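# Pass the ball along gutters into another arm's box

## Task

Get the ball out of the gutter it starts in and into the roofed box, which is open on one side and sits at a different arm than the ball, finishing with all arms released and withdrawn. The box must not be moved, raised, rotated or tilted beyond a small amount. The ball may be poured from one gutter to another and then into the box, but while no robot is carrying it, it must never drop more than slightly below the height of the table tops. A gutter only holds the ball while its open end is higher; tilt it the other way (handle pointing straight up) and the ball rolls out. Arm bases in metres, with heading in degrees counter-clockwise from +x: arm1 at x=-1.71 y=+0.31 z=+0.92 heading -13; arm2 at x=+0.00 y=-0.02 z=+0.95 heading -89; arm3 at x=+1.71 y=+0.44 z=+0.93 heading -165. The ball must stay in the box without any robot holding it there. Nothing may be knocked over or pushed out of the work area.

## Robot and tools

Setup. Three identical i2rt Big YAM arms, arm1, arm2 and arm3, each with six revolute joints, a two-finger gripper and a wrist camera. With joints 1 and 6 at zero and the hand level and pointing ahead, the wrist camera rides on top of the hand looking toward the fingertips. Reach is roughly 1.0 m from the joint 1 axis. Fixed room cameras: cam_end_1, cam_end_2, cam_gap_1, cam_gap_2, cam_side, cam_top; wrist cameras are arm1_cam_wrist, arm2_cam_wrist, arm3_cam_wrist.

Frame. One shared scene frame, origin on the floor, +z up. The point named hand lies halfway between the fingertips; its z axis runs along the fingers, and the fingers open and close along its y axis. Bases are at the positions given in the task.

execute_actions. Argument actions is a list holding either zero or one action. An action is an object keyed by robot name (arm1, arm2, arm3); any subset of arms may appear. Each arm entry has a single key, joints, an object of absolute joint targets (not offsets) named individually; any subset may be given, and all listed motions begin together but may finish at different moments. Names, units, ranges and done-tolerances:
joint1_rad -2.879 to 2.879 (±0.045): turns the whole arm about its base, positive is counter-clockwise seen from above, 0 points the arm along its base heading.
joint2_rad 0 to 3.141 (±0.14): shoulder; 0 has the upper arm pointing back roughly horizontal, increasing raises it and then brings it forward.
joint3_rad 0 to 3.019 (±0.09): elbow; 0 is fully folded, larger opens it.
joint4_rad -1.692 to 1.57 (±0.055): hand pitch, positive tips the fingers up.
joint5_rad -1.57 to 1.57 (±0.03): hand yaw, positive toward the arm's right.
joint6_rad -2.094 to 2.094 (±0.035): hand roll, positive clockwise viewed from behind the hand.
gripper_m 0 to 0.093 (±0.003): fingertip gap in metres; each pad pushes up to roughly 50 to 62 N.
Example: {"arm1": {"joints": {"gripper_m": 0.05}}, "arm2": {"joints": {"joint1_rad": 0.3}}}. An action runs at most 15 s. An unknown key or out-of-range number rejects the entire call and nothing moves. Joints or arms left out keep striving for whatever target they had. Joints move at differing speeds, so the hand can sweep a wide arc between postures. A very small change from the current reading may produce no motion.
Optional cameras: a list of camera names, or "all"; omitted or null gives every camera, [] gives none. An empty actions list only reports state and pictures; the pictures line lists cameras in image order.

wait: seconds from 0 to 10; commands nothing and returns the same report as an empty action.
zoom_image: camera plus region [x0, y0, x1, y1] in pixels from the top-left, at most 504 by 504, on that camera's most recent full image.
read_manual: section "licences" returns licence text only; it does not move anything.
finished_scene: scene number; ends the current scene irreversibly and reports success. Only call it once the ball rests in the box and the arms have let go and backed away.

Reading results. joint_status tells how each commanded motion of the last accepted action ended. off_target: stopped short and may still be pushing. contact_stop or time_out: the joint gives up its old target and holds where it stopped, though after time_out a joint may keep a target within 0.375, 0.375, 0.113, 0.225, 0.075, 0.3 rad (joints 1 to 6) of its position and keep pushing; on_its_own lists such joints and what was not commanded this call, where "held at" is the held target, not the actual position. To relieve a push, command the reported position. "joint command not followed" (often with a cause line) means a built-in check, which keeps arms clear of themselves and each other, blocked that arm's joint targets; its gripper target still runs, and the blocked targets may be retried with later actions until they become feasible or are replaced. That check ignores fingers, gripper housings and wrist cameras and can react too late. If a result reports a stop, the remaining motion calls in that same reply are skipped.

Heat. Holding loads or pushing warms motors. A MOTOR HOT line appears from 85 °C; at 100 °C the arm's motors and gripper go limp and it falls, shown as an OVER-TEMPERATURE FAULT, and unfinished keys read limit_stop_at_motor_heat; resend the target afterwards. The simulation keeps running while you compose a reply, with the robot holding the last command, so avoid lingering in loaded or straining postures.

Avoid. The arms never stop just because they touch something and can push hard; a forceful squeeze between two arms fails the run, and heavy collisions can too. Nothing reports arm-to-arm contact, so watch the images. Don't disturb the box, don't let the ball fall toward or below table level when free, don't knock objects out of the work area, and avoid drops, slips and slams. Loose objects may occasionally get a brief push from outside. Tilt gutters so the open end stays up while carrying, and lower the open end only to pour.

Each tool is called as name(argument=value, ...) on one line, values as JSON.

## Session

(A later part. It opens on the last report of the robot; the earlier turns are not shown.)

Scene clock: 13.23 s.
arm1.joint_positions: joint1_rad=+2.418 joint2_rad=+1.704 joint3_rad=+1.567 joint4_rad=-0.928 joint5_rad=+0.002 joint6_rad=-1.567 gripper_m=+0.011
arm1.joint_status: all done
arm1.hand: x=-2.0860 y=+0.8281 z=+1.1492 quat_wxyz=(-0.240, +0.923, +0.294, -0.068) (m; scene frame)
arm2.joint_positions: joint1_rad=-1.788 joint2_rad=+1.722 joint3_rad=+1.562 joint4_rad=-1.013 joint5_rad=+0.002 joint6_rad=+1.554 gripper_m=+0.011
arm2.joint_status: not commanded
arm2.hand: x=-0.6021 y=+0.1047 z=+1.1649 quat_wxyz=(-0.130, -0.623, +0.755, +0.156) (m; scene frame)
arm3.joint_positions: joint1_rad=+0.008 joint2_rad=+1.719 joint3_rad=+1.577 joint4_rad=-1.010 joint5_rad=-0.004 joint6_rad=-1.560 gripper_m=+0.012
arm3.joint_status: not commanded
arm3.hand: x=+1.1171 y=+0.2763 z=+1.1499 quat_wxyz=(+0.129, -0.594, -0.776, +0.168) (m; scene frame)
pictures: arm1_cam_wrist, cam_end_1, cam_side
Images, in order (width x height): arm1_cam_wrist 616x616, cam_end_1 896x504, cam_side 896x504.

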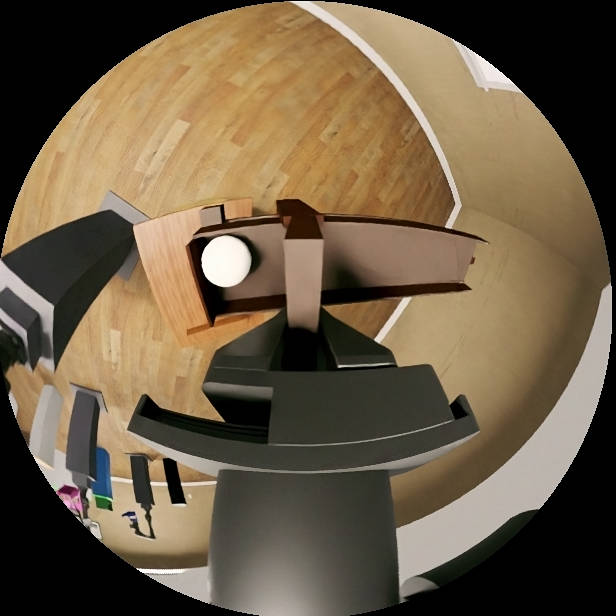

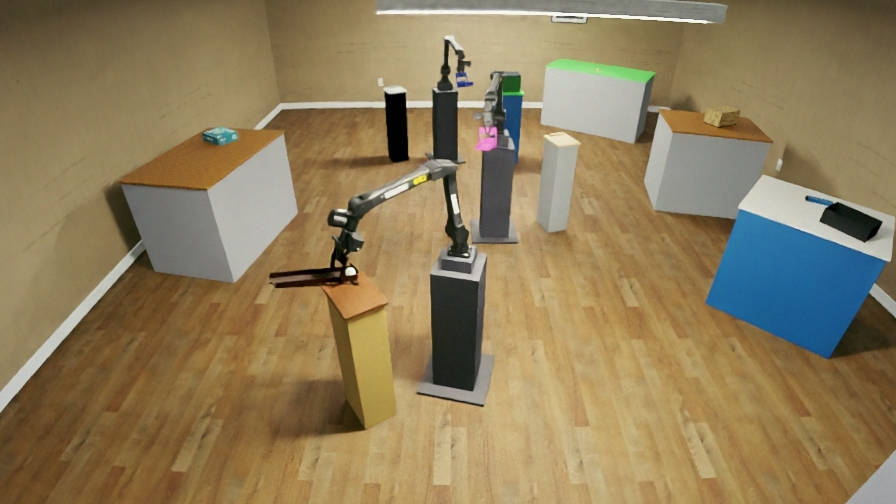

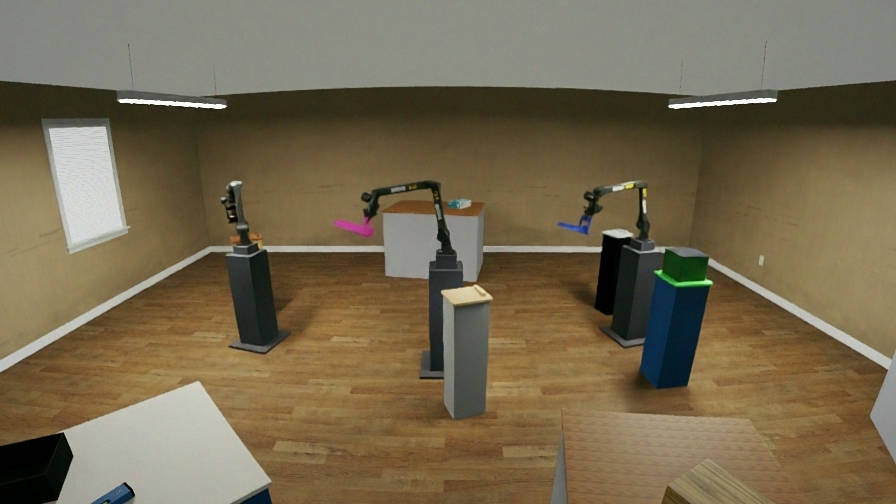

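execute_actions(actions=[{"arm1":{"joints":{"joint1_rad":0.036,"joint2_rad":1.99,"joint3_rad":1.97,"joint4_rad":-1.0}},"arm2":{"joints":{"joint2_rad":2.25,"joint3_rad":1.84,"joint4_rad":-0.8}},"arm3":{"joints":{"joint2_rad":2.25,"joint3_rad":1.84,"joint4_rad":-0.8}}}], cameras=["arm1_cam_wrist","cam_gap_1","cam_side"])

execute_actions(actions=[{"arm1":{"joints":{"joint4_rad":-1.25}}}], cameras=["arm1_cam_wrist","cam_gap_1","cam_side"])

Scene clock: 16.10 s.
arm1.joint_positions: joint1_rad=+0.073 joint2_rad=+2.022 joint3_rad=+1.925 joint4_rad=-1.003 joint5_rad=-0.020 joint6_rad=-1.635 gripper_m=+0.011
arm1.joint_status: all done
arm1.hand: x=-0.9864 y=+0.1955 z=+1.1146 quat_wxyz=(-0.161, +0.655, -0.717, +0.177) (m; scene frame)
arm2.joint_positions: joint1_rad=-1.742 joint2_rad=+2.301 joint3_rad=+1.806 joint4_rad=-0.813 joint5_rad=-0.001 joint6_rad=+1.556 gripper_m=+0.011
arm2.joint_status: all done
arm2.hand: x=-0.7166 y=+0.0915 z=+0.9080 quat_wxyz=(-0.093, -0.648, +0.749, +0.102) (m; scene frame)
arm3.joint_positions: joint1_rad=+0.008 joint2_rad=+2.273 joint3_rad=+1.796 joint4_rad=-0.809 joint5_rad=-0.004 joint6_rad=-1.562 gripper_m=+0.012
arm3.joint_status: all done
arm3.hand: x=+1.0146 y=+0.2498 z=+0.8992 quat_wxyz=(+0.090, -0.601, -0.786, +0.116) (m; scene frame)
pictures: arm1_cam_wrist, cam_gap_1, cam_side
Images, in order (width x height): arm1_cam_wrist 616x616, cam_gap_1 896x504, cam_side 896x504.

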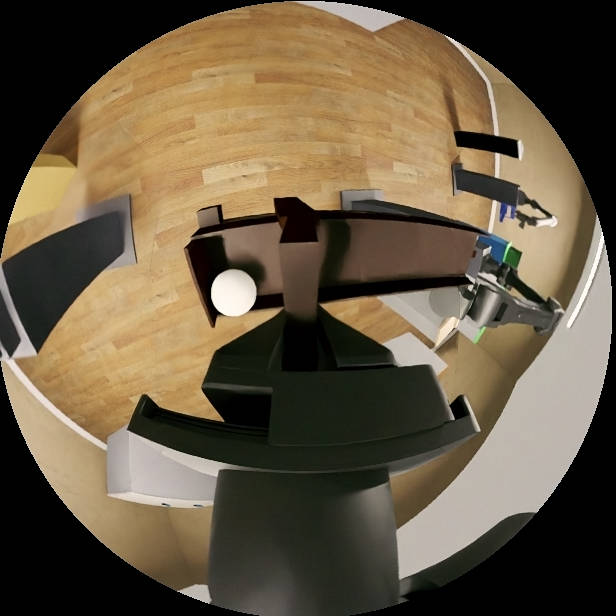

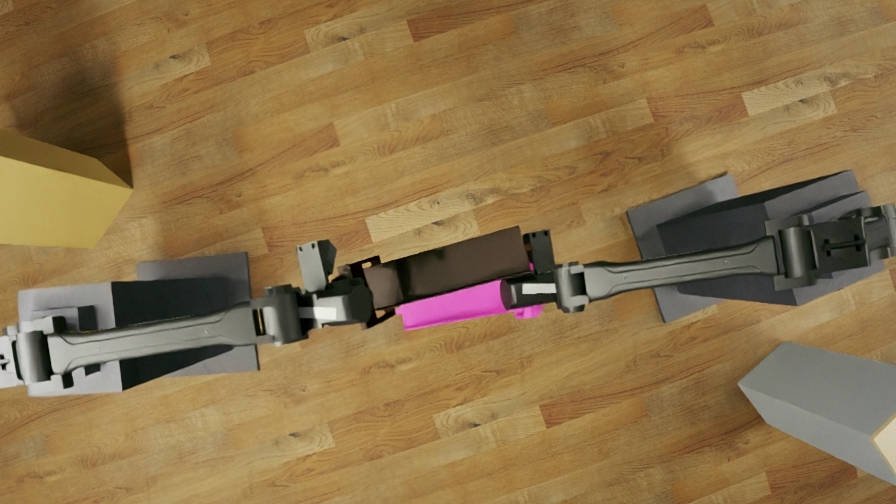

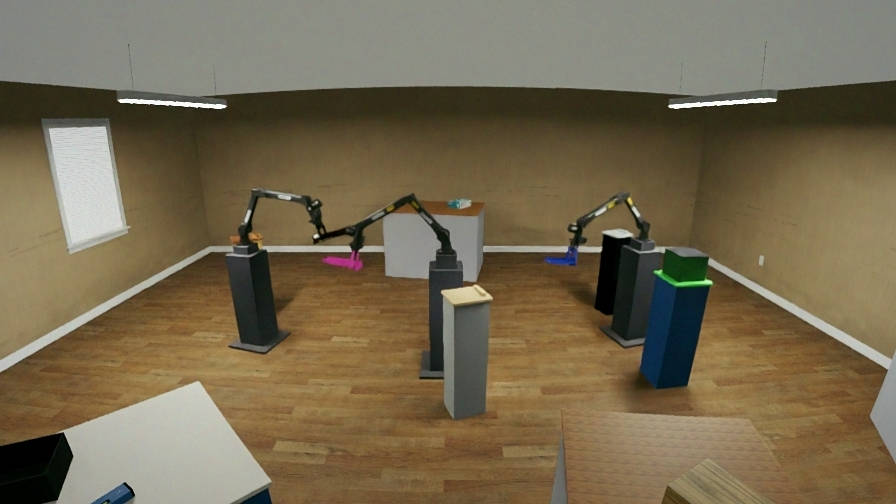

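Scene clock: 17.20 s.
arm1.joint_positions: joint1_rad=+0.040 joint2_rad=+2.012 joint3_rad=+1.925 joint4_rad=-1.240 joint5_rad=+0.000 joint6_rad=-1.578 gripper_m=+0.011
arm1.joint_status: all done
arm1.hand: x=-1.0449 y=+0.1786 z=+1.1007 quat_wxyz=(-0.085, +0.634, -0.763, +0.095) (m; scene frame)
arm2.joint_positions: joint1_rad=-1.782 joint2_rad=+2.301 joint3_rad=+1.806 joint4_rad=-0.813 joint5_rad=+0.000 joint6_rad=+1.556 gripper_m=+0.011
arm2.joint_status: not commanded
arm2.hand: x=-0.7114 y=+0.1199 z=+0.9077 quat_wxyz=(-0.091, -0.632, +0.762, +0.104) (m; scene frame)
arm3.joint_positions: joint1_rad=+0.008 joint2_rad=+2.273 joint3_rad=+1.796 joint4_rad=-0.809 joint5_rad=-0.004 joint6_rad=-1.562 gripper_m=+0.012
arm3.joint_status: not commanded
arm3.hand: x=+1.0146 y=+0.2498 z=+0.8992 quat_wxyz=(+0.090, -0.601, -0.786, +0.116) (m; scene frame)
pictures: arm1_cam_wrist, cam_gap_1, cam_side
Images, in order (width x height): arm1_cam_wrist 616x616, cam_gap_1 896x504, cam_side 896x504.

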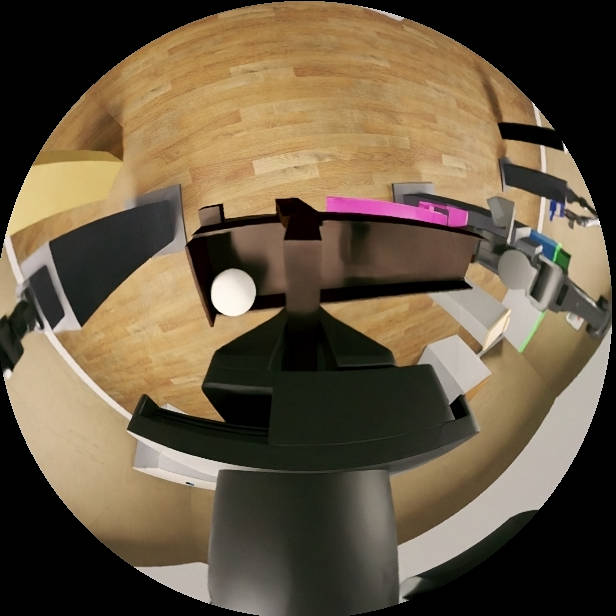

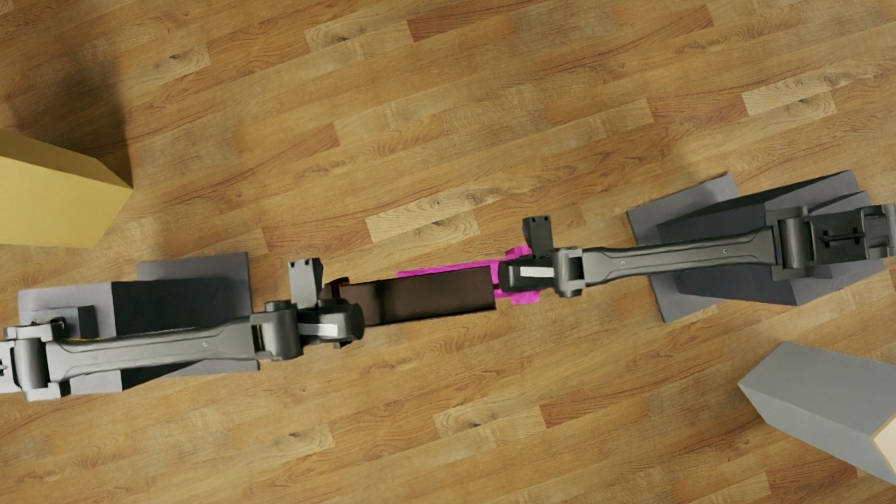

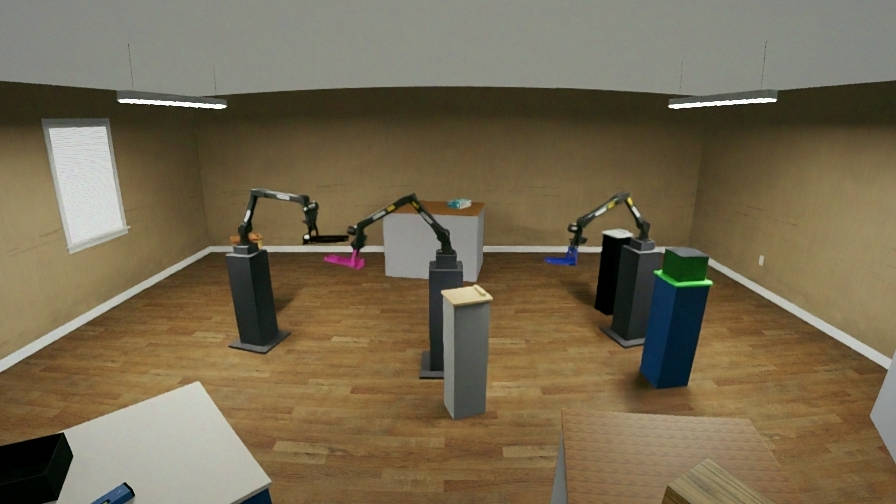

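execute_actions(actions=[{"arm2":{"joints":{"joint1_rad":-1.755,"joint2_rad":2.08,"joint3_rad":1.68,"joint4_rad":-0.8}},"arm3":{"joints":{"joint2_rad":2.08,"joint3_rad":1.68,"joint4_rad":-0.8}}}], cameras=[])

execute_actions(actions=[{"arm1":{"joints":{"joint4_rad":-1.5}}}], cameras=[])

wait(seconds=1.5)

Scene clock: 18.47 s.
arm1.joint_positions: joint1_rad=+0.040 joint2_rad=+2.012 joint3_rad=+1.925 joint4_rad=-1.240 joint5_rad=+0.000 joint6_rad=-1.578 gripper_m=+0.011
arm1.joint_status: not commanded
arm1.hand: x=-1.0449 y=+0.1786 z=+1.1007 quat_wxyz=(-0.085, +0.634, -0.763, +0.095) (m; scene frame)
arm2.joint_positions: joint1_rad=-1.758 joint2_rad=+2.108 joint3_rad=+1.670 joint4_rad=-0.813 joint5_rad=+0.000 joint6_rad=+1.556 gripper_m=+0.011
arm2.joint_status: all done
arm2.hand: x=-0.6862 y=+0.0986 z=+0.9848 quat_wxyz=(-0.110, -0.639, +0.751, +0.125) (m; scene frame)
arm3.joint_positions: joint1_rad=+0.008 joint2_rad=+2.089 joint3_rad=+1.664 joint4_rad=-0.808 joint5_rad=-0.004 joint6_rad=-1.562 gripper_m=+0.012
arm3.joint_status: all done
arm3.hand: x=+1.0429 y=+0.2571 z=+0.9711 quat_wxyz=(+0.105, -0.599, -0.782, +0.136) (m; scene frame)
pictures: none
No camera images: the call's "cameras" was empty. Leave "cameras" out to get every camera's image.

Scene clock: 19.40 s.
arm1.joint_positions: joint1_rad=+0.040 joint2_rad=+2.009 joint3_rad=+1.925 joint4_rad=-1.483 joint5_rad=+0.000 joint6_rad=-1.576 gripper_m=+0.011
arm1.joint_status: all done
arm1.hand: x=-1.1031 y=+0.1898 z=+1.0946 quat_wxyz=(-0.009, +0.639, -0.769, +0.003) (m; scene frame)
arm2.joint_positions: joint1_rad=-1.758 joint2_rad=+2.108 joint3_rad=+1.670 joint4_rad=-0.813 joint5_rad=+0.000 joint6_rad=+1.556 gripper_m=+0.011
arm2.joint_status: not commanded
arm2.hand: x=-0.6862 y=+0.0986 z=+0.9848 quat_wxyz=(-0.110, -0.639, +0.751, +0.125) (m; scene frame)
arm3.joint_positions: joint1_rad=+0.008 joint2_rad=+2.089 joint3_rad=+1.664 joint4_rad=-0.808 joint5_rad=-0.004 joint6_rad=-1.562 gripper_m=+0.012
arm3.joint_status: not commanded
arm3.hand: x=+1.0429 y=+0.2571 z=+0.9711 quat_wxyz=(+0.105, -0.599, -0.782, +0.136) (m; scene frame)
pictures: none
No camera images: the call's "cameras" was empty. Leave "cameras" out to get every camera's image.

Scene clock: 20.90 s.
arm1.joint_positions: joint1_rad=+0.040 joint2_rad=+2.008 joint3_rad=+1.925 joint4_rad=-1.486 joint5_rad=+0.000 joint6_rad=-1.576 gripper_m=+0.011
arm1.joint_status: all done
arm1.hand: x=-1.1038 y=+0.1900 z=+1.0951 quat_wxyz=(-0.009, +0.639, -0.769, +0.002) (m; scene frame)
arm2.joint_positions: joint1_rad=-1.758 joint2_rad=+2.108 joint3_rad=+1.669 joint4_rad=-0.813 joint5_rad=+0.000 joint6_rad=+1.556 gripper_m=+0.011
arm2.joint_status: not commanded
arm2.hand: x=-0.6856 y=+0.0985 z=+0.9842 quat_wxyz=(-0.109, -0.639, +0.752, +0.124) (m; scene frame)
arm3.joint_positions: joint1_rad=+0.008 joint2_rad=+2.089 joint3_rad=+1.664 joint4_rad=-0.808 joint5_rad=-0.004 joint6_rad=-1.562 gripper_m=+0.012
arm3.joint_status: not commanded
arm3.hand: x=+1.0429 y=+0.2571 z=+0.9711 quat_wxyz=(+0.105, -0.599, -0.782, +0.136) (m; scene frame)
wait: 1.50 s; at rest by 0.73 s
pictures: arm1_cam_wrist, arm2_cam_wrist, arm3_cam_wrist, cam_end_1, cam_end_2, cam_gap_1, cam_gap_2, cam_side, cam_top
Images, in order (width x height): arm1_cam_wrist 616x616, arm2_cam_wrist 616x616, arm3_cam_wrist 616x616, cam_end_1 896x504, cam_end_2 896x504, cam_gap_1 896x504, cam_gap_2 896x504, cam_side 896x504, cam_top 896x504.

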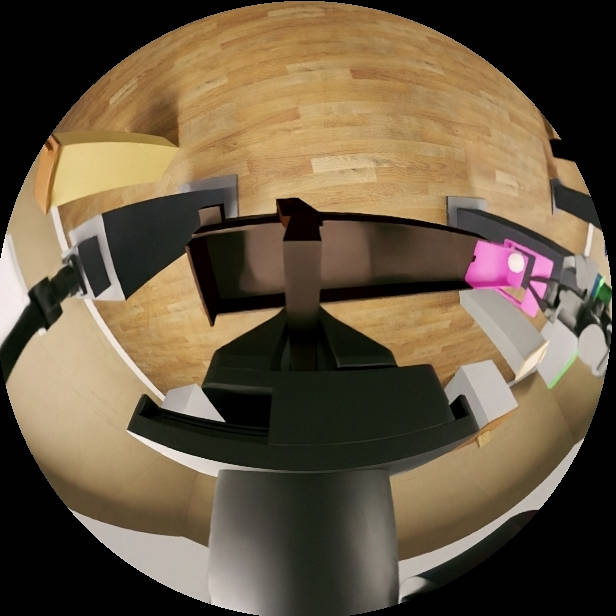

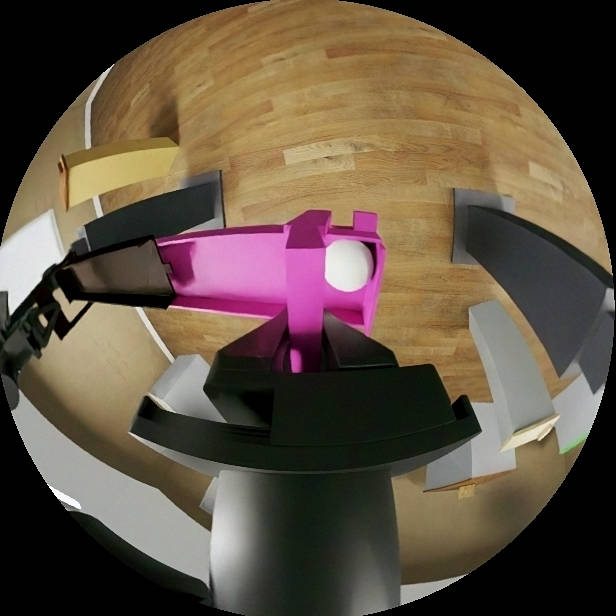

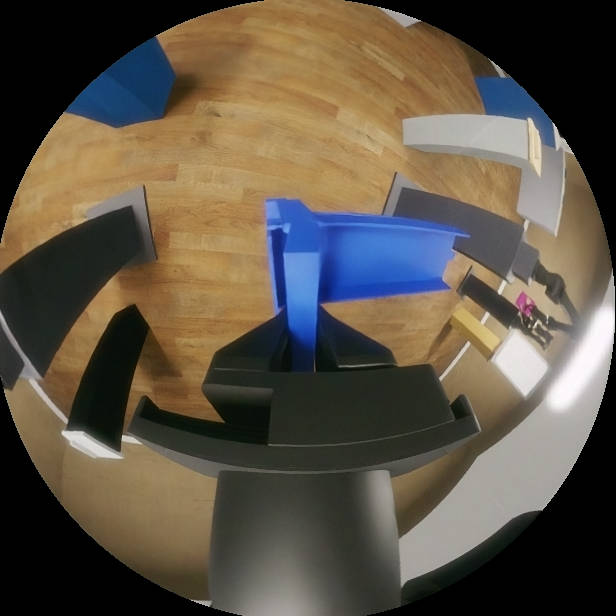

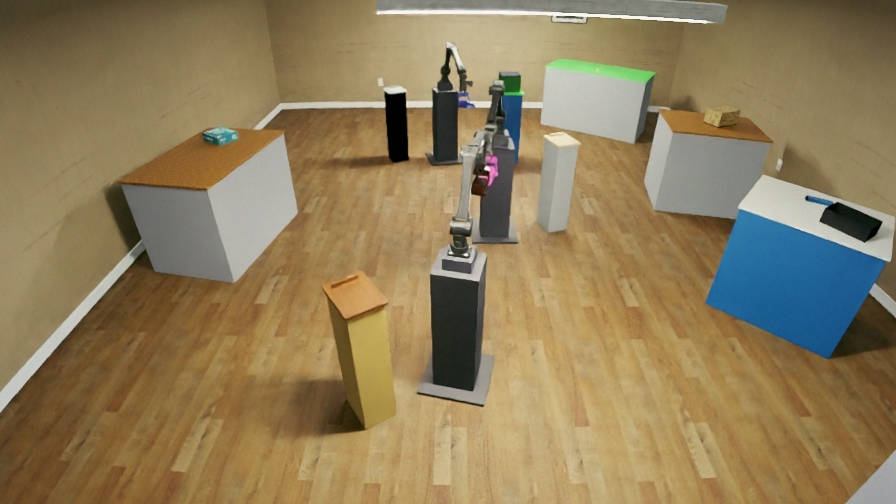

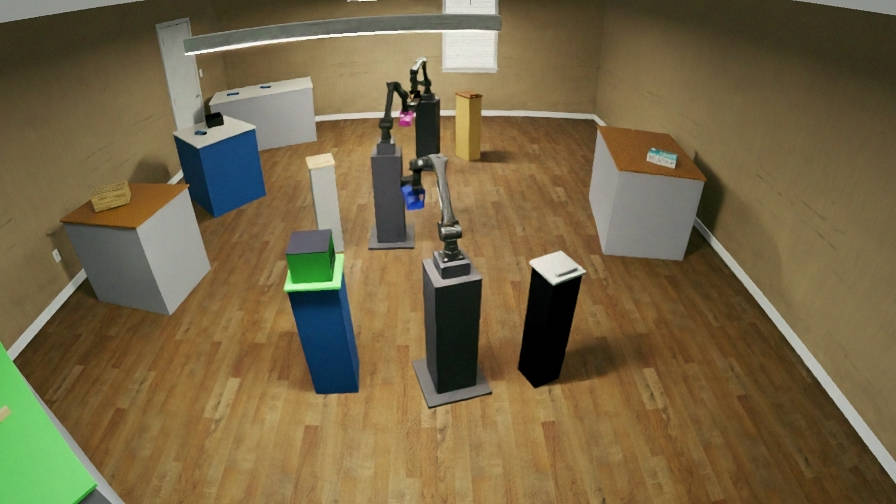

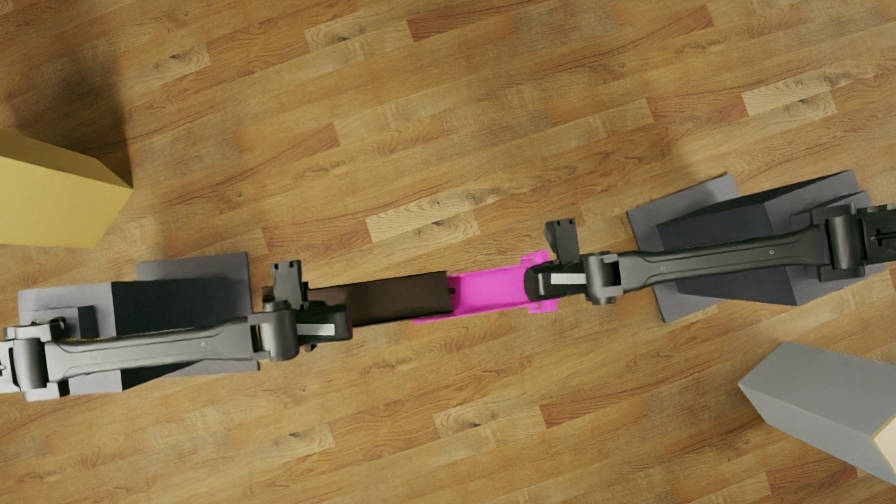

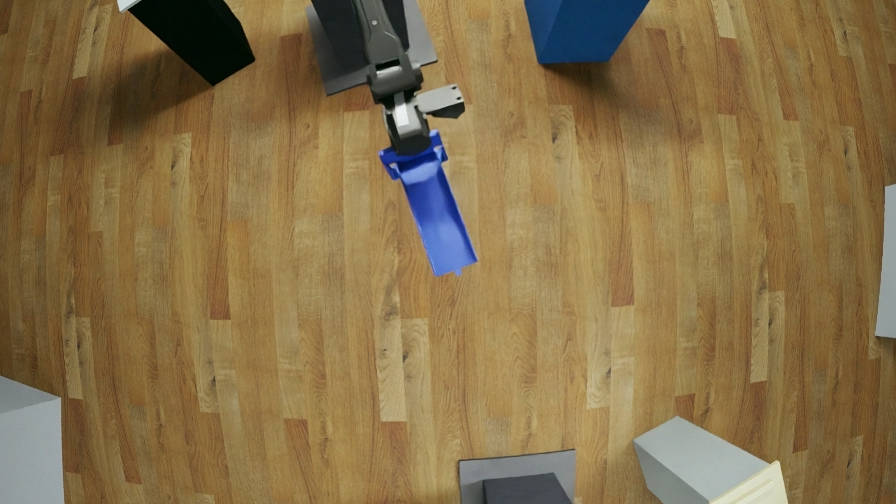

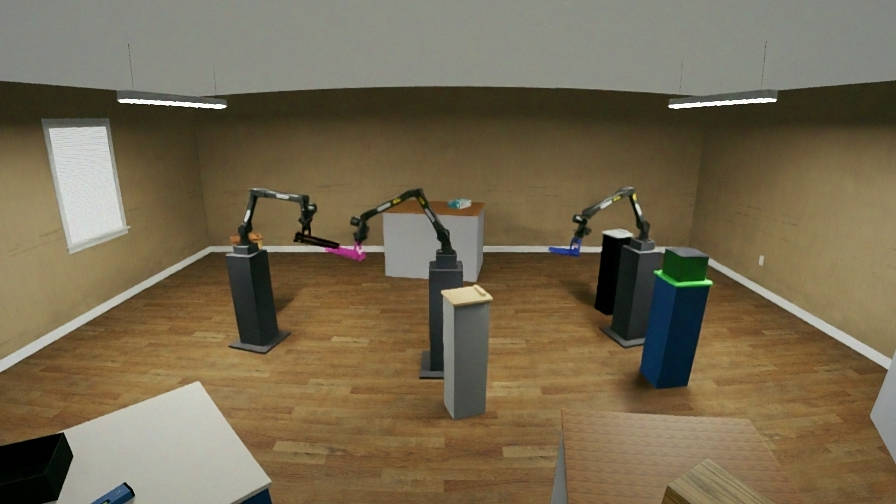

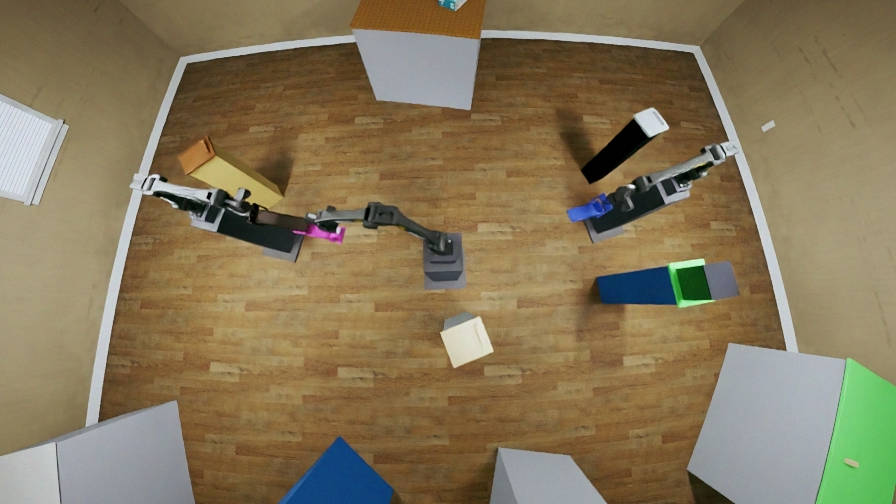

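execute_actions(actions=[{"arm1":{"joints":{"joint1_rad":2.41,"joint2_rad":1.7,"joint3_rad":1.6,"joint4_rad":-1.4,"joint5_rad":0.2,"joint6_rad":0}},"arm2":{"joints":{"joint2_rad":1.95,"joint3_rad":1.45,"joint4_rad":-0.6}}}], cameras=[])

execute_actions(actions=[{"arm1":{"joints":{"joint2_rad":1.93,"joint3_rad":1.52,"joint4_rad":-1.15}},"arm2":{"joints":{"joint2_rad":1.7,"joint3_rad":1.6,"joint4_rad":-0.9}}}], cameras=[])

execute_actions(actions=[{"arm1":{"joints":{"gripper_m":0.09}},"arm2":{"joints":{"joint1_rad":1.816}}}], cameras=[])

execute_actions(actions=[{"arm1":{"joints":{"joint2_rad":1.5,"joint3_rad":1.6}},"arm2":{"joints":{"joint2_rad":2.2,"joint3_rad":2.28,"joint4_rad":-1.25}}}], cameras=["arm2_cam_wrist","cam_gap_2","cam_side"])

Scene clock: 23.43 s.
arm1.joint_positions: joint1_rad=+2.416 joint2_rad=+1.715 joint3_rad=+1.601 joint4_rad=-1.403 joint5_rad=+0.195 joint6_rad=-0.008 gripper_m=+0.011
arm1.joint_status: all done
arm1.hand: x=-1.9994 y=+0.7656 z=+1.1305 quat_wxyz=(-0.106, +0.883, -0.456, +0.025) (m; scene frame)
arm2.joint_positions: joint1_rad=-1.758 joint2_rad=+2.001 joint3_rad=+1.443 joint4_rad=-0.631 joint5_rad=-0.001 joint6_rad=+1.556 gripper_m=+0.011
arm2.joint_status: all done
arm2.hand: x=-0.6468 y=+0.0911 z=+0.9743 quat_wxyz=(-0.129, -0.635, +0.747, +0.148) (m; scene frame)
arm3.joint_positions: joint1_rad=+0.008 joint2_rad=+2.089 joint3_rad=+1.664 joint4_rad=-0.808 joint5_rad=-0.004 joint6_rad=-1.562 gripper_m=+0.012
arm3.joint_status: not commanded
arm3.hand: x=+1.0429 y=+0.2571 z=+0.9711 quat_wxyz=(+0.105, -0.599, -0.782, +0.136) (m; scene frame)
pictures: none
No camera images: the call's "cameras" was empty. Leave "cameras" out to get every camera's image.

Scene clock: 24.83 s.
arm1.joint_positions: joint1_rad=+2.417 joint2_rad=+1.938 joint3_rad=+1.518 joint4_rad=-1.164 joint5_rad=+0.199 joint6_rad=-0.005 gripper_m=+0.011
arm1.joint_status: all done
arm1.hand: x=-2.0155 y=+0.7918 z=+0.9816 quat_wxyz=(-0.092, +0.885, -0.454, +0.056) (m; scene frame)
arm2.joint_positions: joint1_rad=-1.758 joint2_rad=+1.716 joint3_rad=+1.558 joint4_rad=-0.894 joint5_rad=-0.001 joint6_rad=+1.556 gripper_m=+0.011
arm2.joint_status: all done
arm2.hand: x=-0.6297 y=+0.0903 z=+1.1795 quat_wxyz=(-0.171, -0.625, +0.736, +0.199) (m; scene frame)
arm3.joint_positions: joint1_rad=+0.008 joint2_rad=+2.089 joint3_rad=+1.664 joint4_rad=-0.808 joint5_rad=-0.004 joint6_rad=-1.562 gripper_m=+0.012
arm3.joint_status: not commanded
arm3.hand: x=+1.0429 y=+0.2571 z=+0.9711 quat_wxyz=(+0.105, -0.599, -0.782, +0.136) (m; scene frame)
pictures: none
No camera images: the call's "cameras" was empty. Leave "cameras" out to get every camera's image.

Scene clock: 27.83 s.
arm1.joint_positions: joint1_rad=+2.417 joint2_rad=+1.935 joint3_rad=+1.518 joint4_rad=-1.164 joint5_rad=+0.199 joint6_rad=-0.005 gripper_m=+0.090
arm1.joint_status: all done
arm1.hand: x=-2.0157 y=+0.7920 z=+0.9835 quat_wxyz=(-0.093, +0.885, -0.454, +0.054) (m; scene frame)
arm2.joint_positions: joint1_rad=+1.823 joint2_rad=+1.726 joint3_rad=+1.558 joint4_rad=-0.894 joint5_rad=-0.002 joint6_rad=+1.557 gripper_m=+0.011
arm2.joint_status: all done
arm2.hand: x=+0.6245 y=+0.1461 z=+1.1546 quat_wxyz=(-0.150, -0.583, -0.775, -0.192) (m; scene frame)
arm3.joint_positions: joint1_rad=+0.008 joint2_rad=+2.089 joint3_rad=+1.664 joint4_rad=-0.808 joint5_rad=-0.004 joint6_rad=-1.562 gripper_m=+0.012
arm3.joint_status: not commanded
arm3.hand: x=+1.0429 y=+0.2571 z=+0.9711 quat_wxyz=(+0.105, -0.599, -0.782, +0.136) (m; scene frame)
pictures: none
No camera images: the call's "cameras" was empty. Leave "cameras" out to get every camera's image.

Scene clock: 29.40 s.
arm1.joint_positions: joint1_rad=+2.417 joint2_rad=+1.498 joint3_rad=+1.590 joint4_rad=-1.164 joint5_rad=+0.199 joint6_rad=-0.005 gripper_m=+0.090
arm1.joint_status: all done
arm1.hand: x=-2.0143 y=+0.7826 z=+1.2558 quat_wxyz=(-0.206, +0.847, -0.460, -0.170) (m; scene frame)
arm2.joint_positions: joint1_rad=+1.823 joint2_rad=+2.252 joint3_rad=+2.211 joint4_rad=-1.241 joint5_rad=-0.001 joint6_rad=+1.557 gripper_m=+0.011
arm2.joint_status: all done
arm2.hand: x=+0.7400 y=+0.1770 z=+1.0684 quat_wxyz=(-0.085, -0.596, -0.791, -0.107) (m; scene frame)
arm3.joint_positions: joint1_rad=+0.008 joint2_rad=+2.089 joint3_rad=+1.664 joint4_rad=-0.808 joint5_rad=-0.004 joint6_rad=-1.562 gripper_m=+0.012
arm3.joint_status: not commanded
arm3.hand: x=+1.0429 y=+0.2571 z=+0.9711 quat_wxyz=(+0.105, -0.599, -0.782, +0.136) (m; scene frame)
pictures: arm2_cam_wrist, cam_gap_2, cam_side
Images, in order (width x height): arm2_cam_wrist 616x616, cam_gap_2 896x504, cam_side 896x504.

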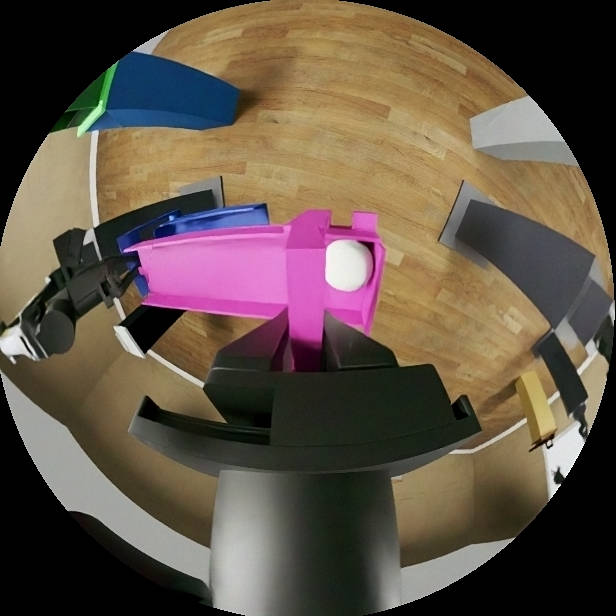

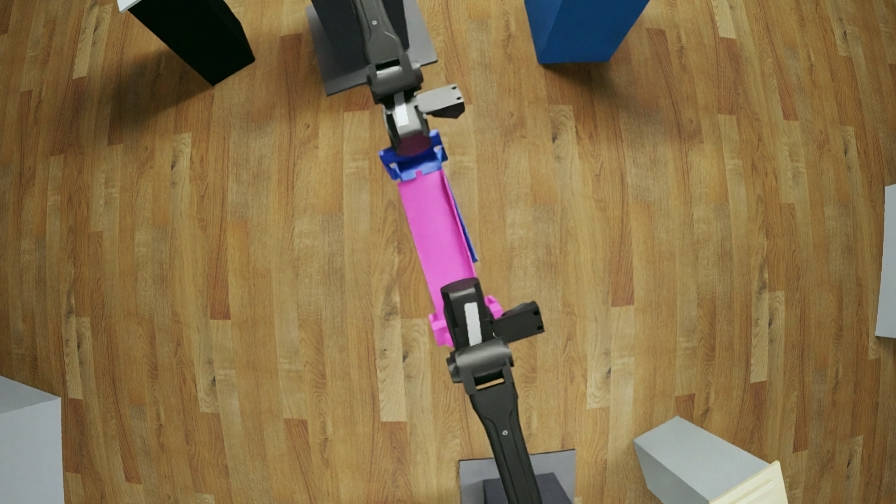

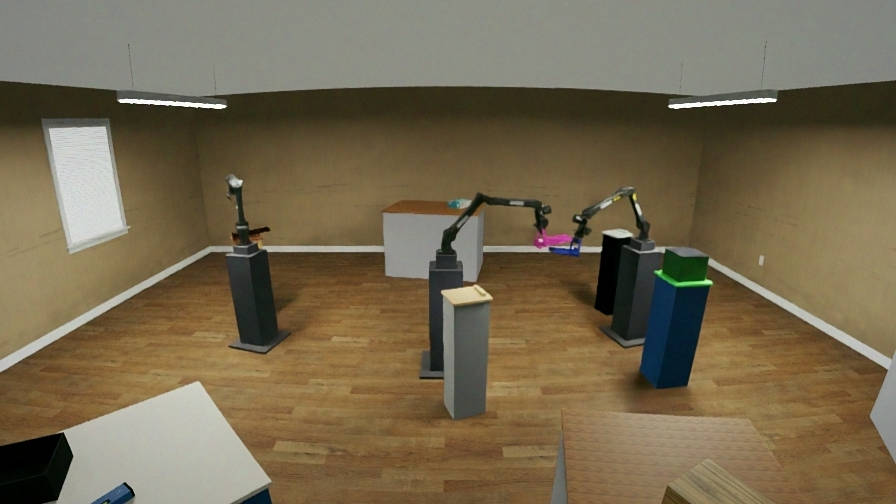

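Slightly low; raise a bit while pouring.

execute_actions(actions=[{"arm2":{"joints":{"joint1_rad":1.8,"joint2_rad":2.12,"joint3_rad":2.22,"joint4_rad":-1.6}}}], cameras=[])

wait(seconds=1.5)

Scene clock: 30.57 s.
arm1.joint_positions: joint1_rad=+2.417 joint2_rad=+1.498 joint3_rad=+1.590 joint4_rad=-1.164 joint5_rad=+0.199 joint6_rad=-0.005 gripper_m=+0.090
arm1.joint_status: not commanded
arm1.hand: x=-2.0143 y=+0.7826 z=+1.2558 quat_wxyz=(-0.206, +0.847, -0.460, -0.170) (m; scene frame)
arm2.joint_positions: joint1_rad=+1.804 joint2_rad=+2.163 joint3_rad=+2.209 joint4_rad=-1.587 joint5_rad=-0.001 joint6_rad=+1.557 gripper_m=+0.011
arm2.joint_status: all done
arm2.hand: x=+0.6607 y=+0.1426 z=+1.1173 quat_wxyz=(-0.005, -0.610, -0.793, -0.004) (m; scene frame)
arm3.joint_positions: joint1_rad=+0.008 joint2_rad=+2.089 joint3_rad=+1.664 joint4_rad=-0.808 joint5_rad=-0.004 joint6_rad=-1.562 gripper_m=+0.012
arm3.joint_status: not commanded
arm3.hand: x=+1.0429 y=+0.2571 z=+0.9711 quat_wxyz=(+0.105, -0.599, -0.782, +0.136) (m; scene frame)
pictures: none
No camera images: the call's "cameras" was empty. Leave "cameras" out to get every camera's image.

Scene clock: 32.07 s.
arm1.joint_positions: joint1_rad=+2.417 joint2_rad=+1.498 joint3_rad=+1.590 joint4_rad=-1.164 joint5_rad=+0.199 joint6_rad=-0.005 gripper_m=+0.090
arm1.joint_status: not commanded
arm1.hand: x=-2.0143 y=+0.7826 z=+1.2558 quat_wxyz=(-0.206, +0.847, -0.460, -0.170) (m; scene frame)
arm2.joint_positions: joint1_rad=+1.804 joint2_rad=+2.163 joint3_rad=+2.209 joint4_rad=-1.588 joint5_rad=-0.001 joint6_rad=+1.557 gripper_m=+0.011
arm2.joint_status: all done
arm2.hand: x=+0.6604 y=+0.1425 z=+1.1172 quat_wxyz=(-0.005, -0.610, -0.793, -0.004) (m; scene frame)
arm3.joint_positions: joint1_rad=+0.007 joint2_rad=+2.090 joint3_rad=+1.661 joint4_rad=-0.809 joint5_rad=-0.001 joint6_rad=-1.564 gripper_m=+0.012
arm3.joint_status: not commanded
arm3.hand: x=+1.0440 y=+0.2589 z=+0.9691 quat_wxyz=(+0.105, -0.599, -0.783, +0.134) (m; scene frame)
wait: 1.50 s; at rest by 0.27 s
pictures: arm1_cam_wrist, arm2_cam_wrist, arm3_cam_wrist, cam_end_1, cam_end_2, cam_gap_1, cam_gap_2, cam_side, cam_top
Images, in order (width x height): arm1_cam_wrist 616x616, arm2_cam_wrist 616x616, arm3_cam_wrist 616x616, cam_end_1 896x504, cam_end_2 896x504, cam_gap_1 896x504, cam_gap_2 896x504, cam_side 896x504, cam_top 896x504.

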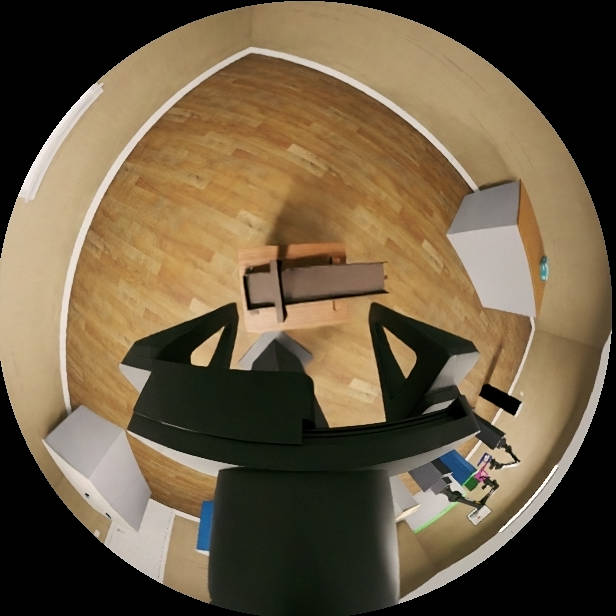

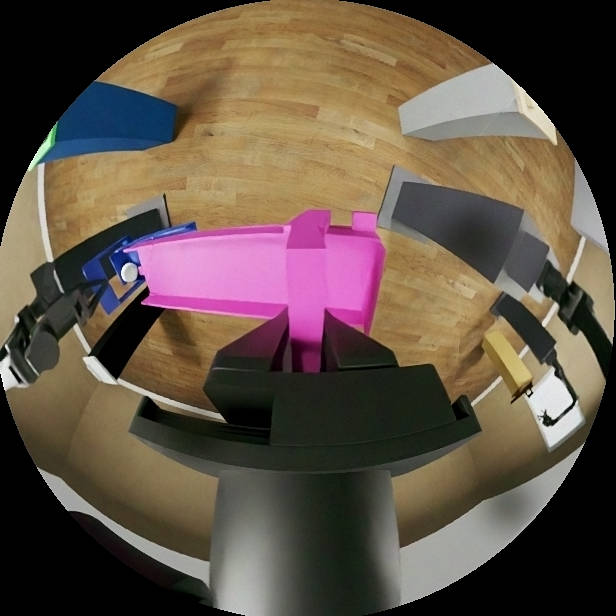

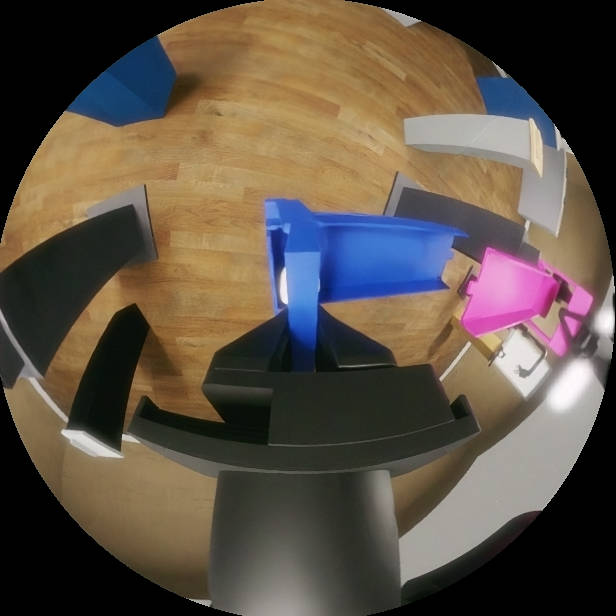

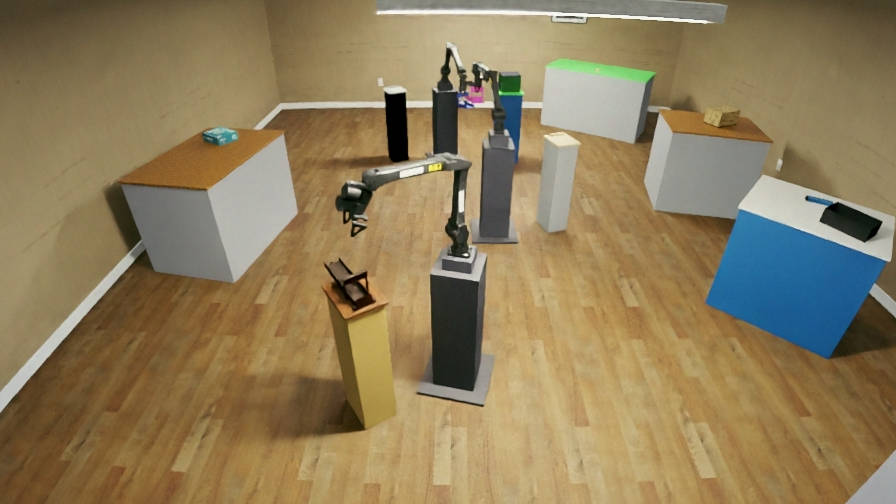

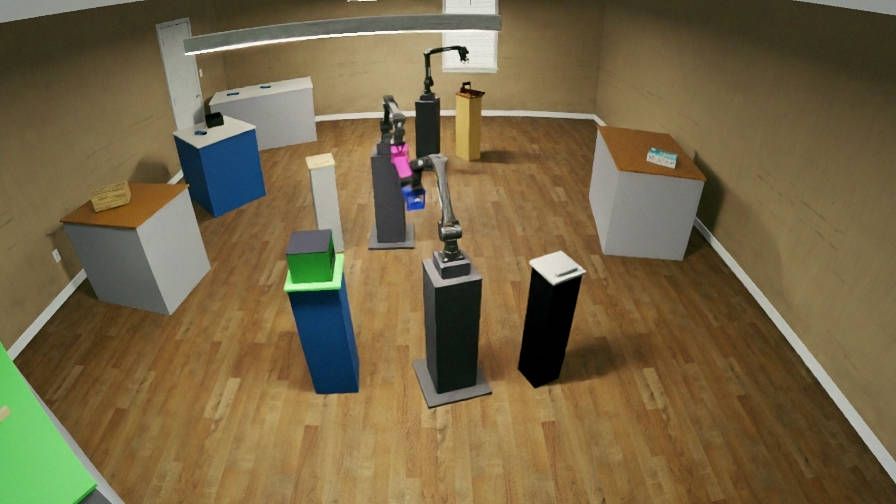

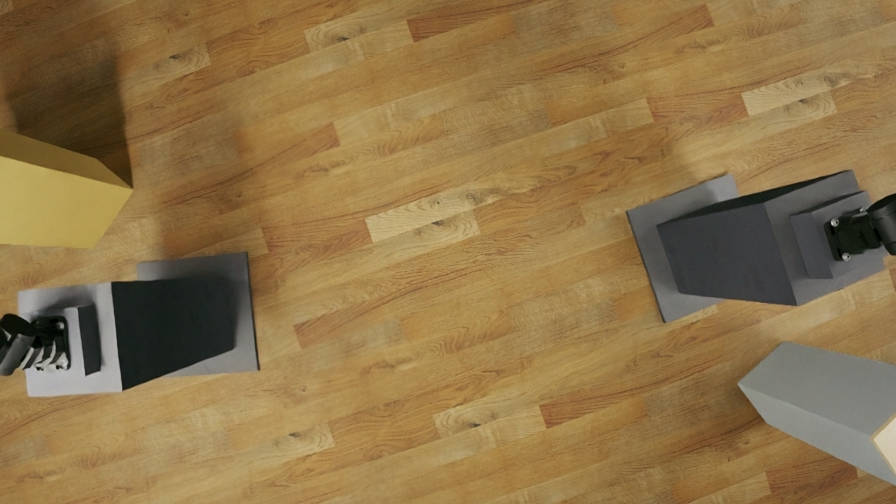

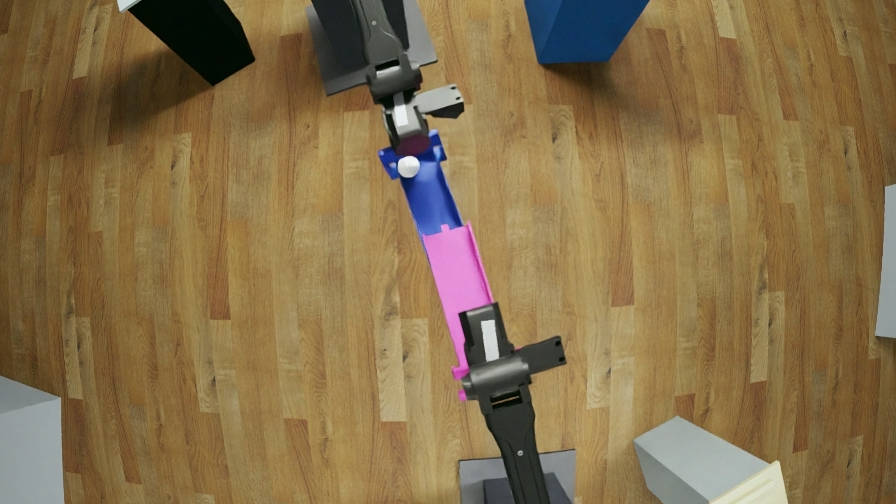

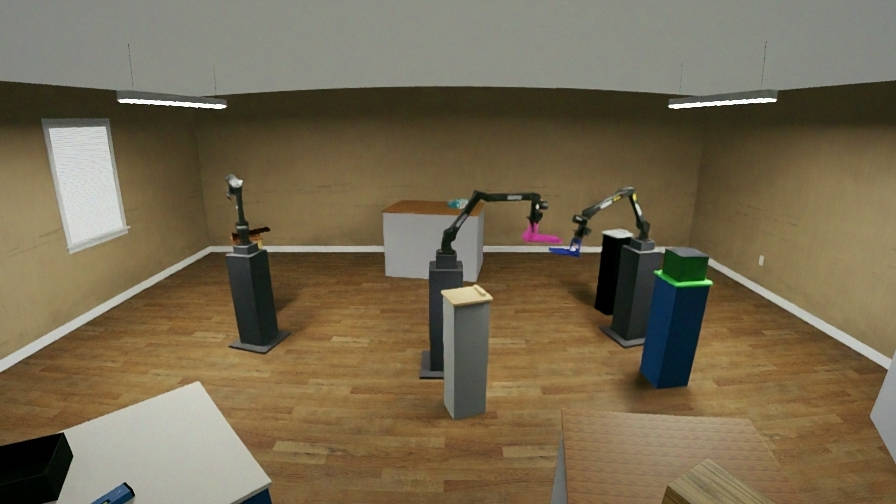

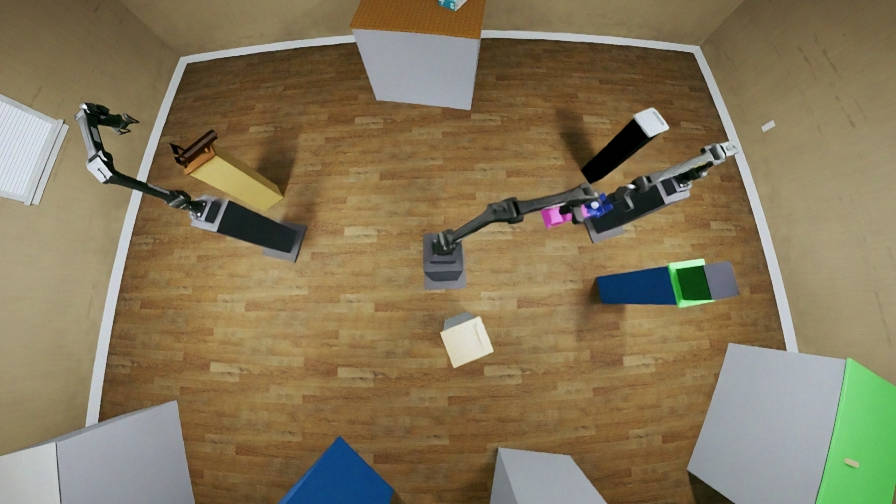

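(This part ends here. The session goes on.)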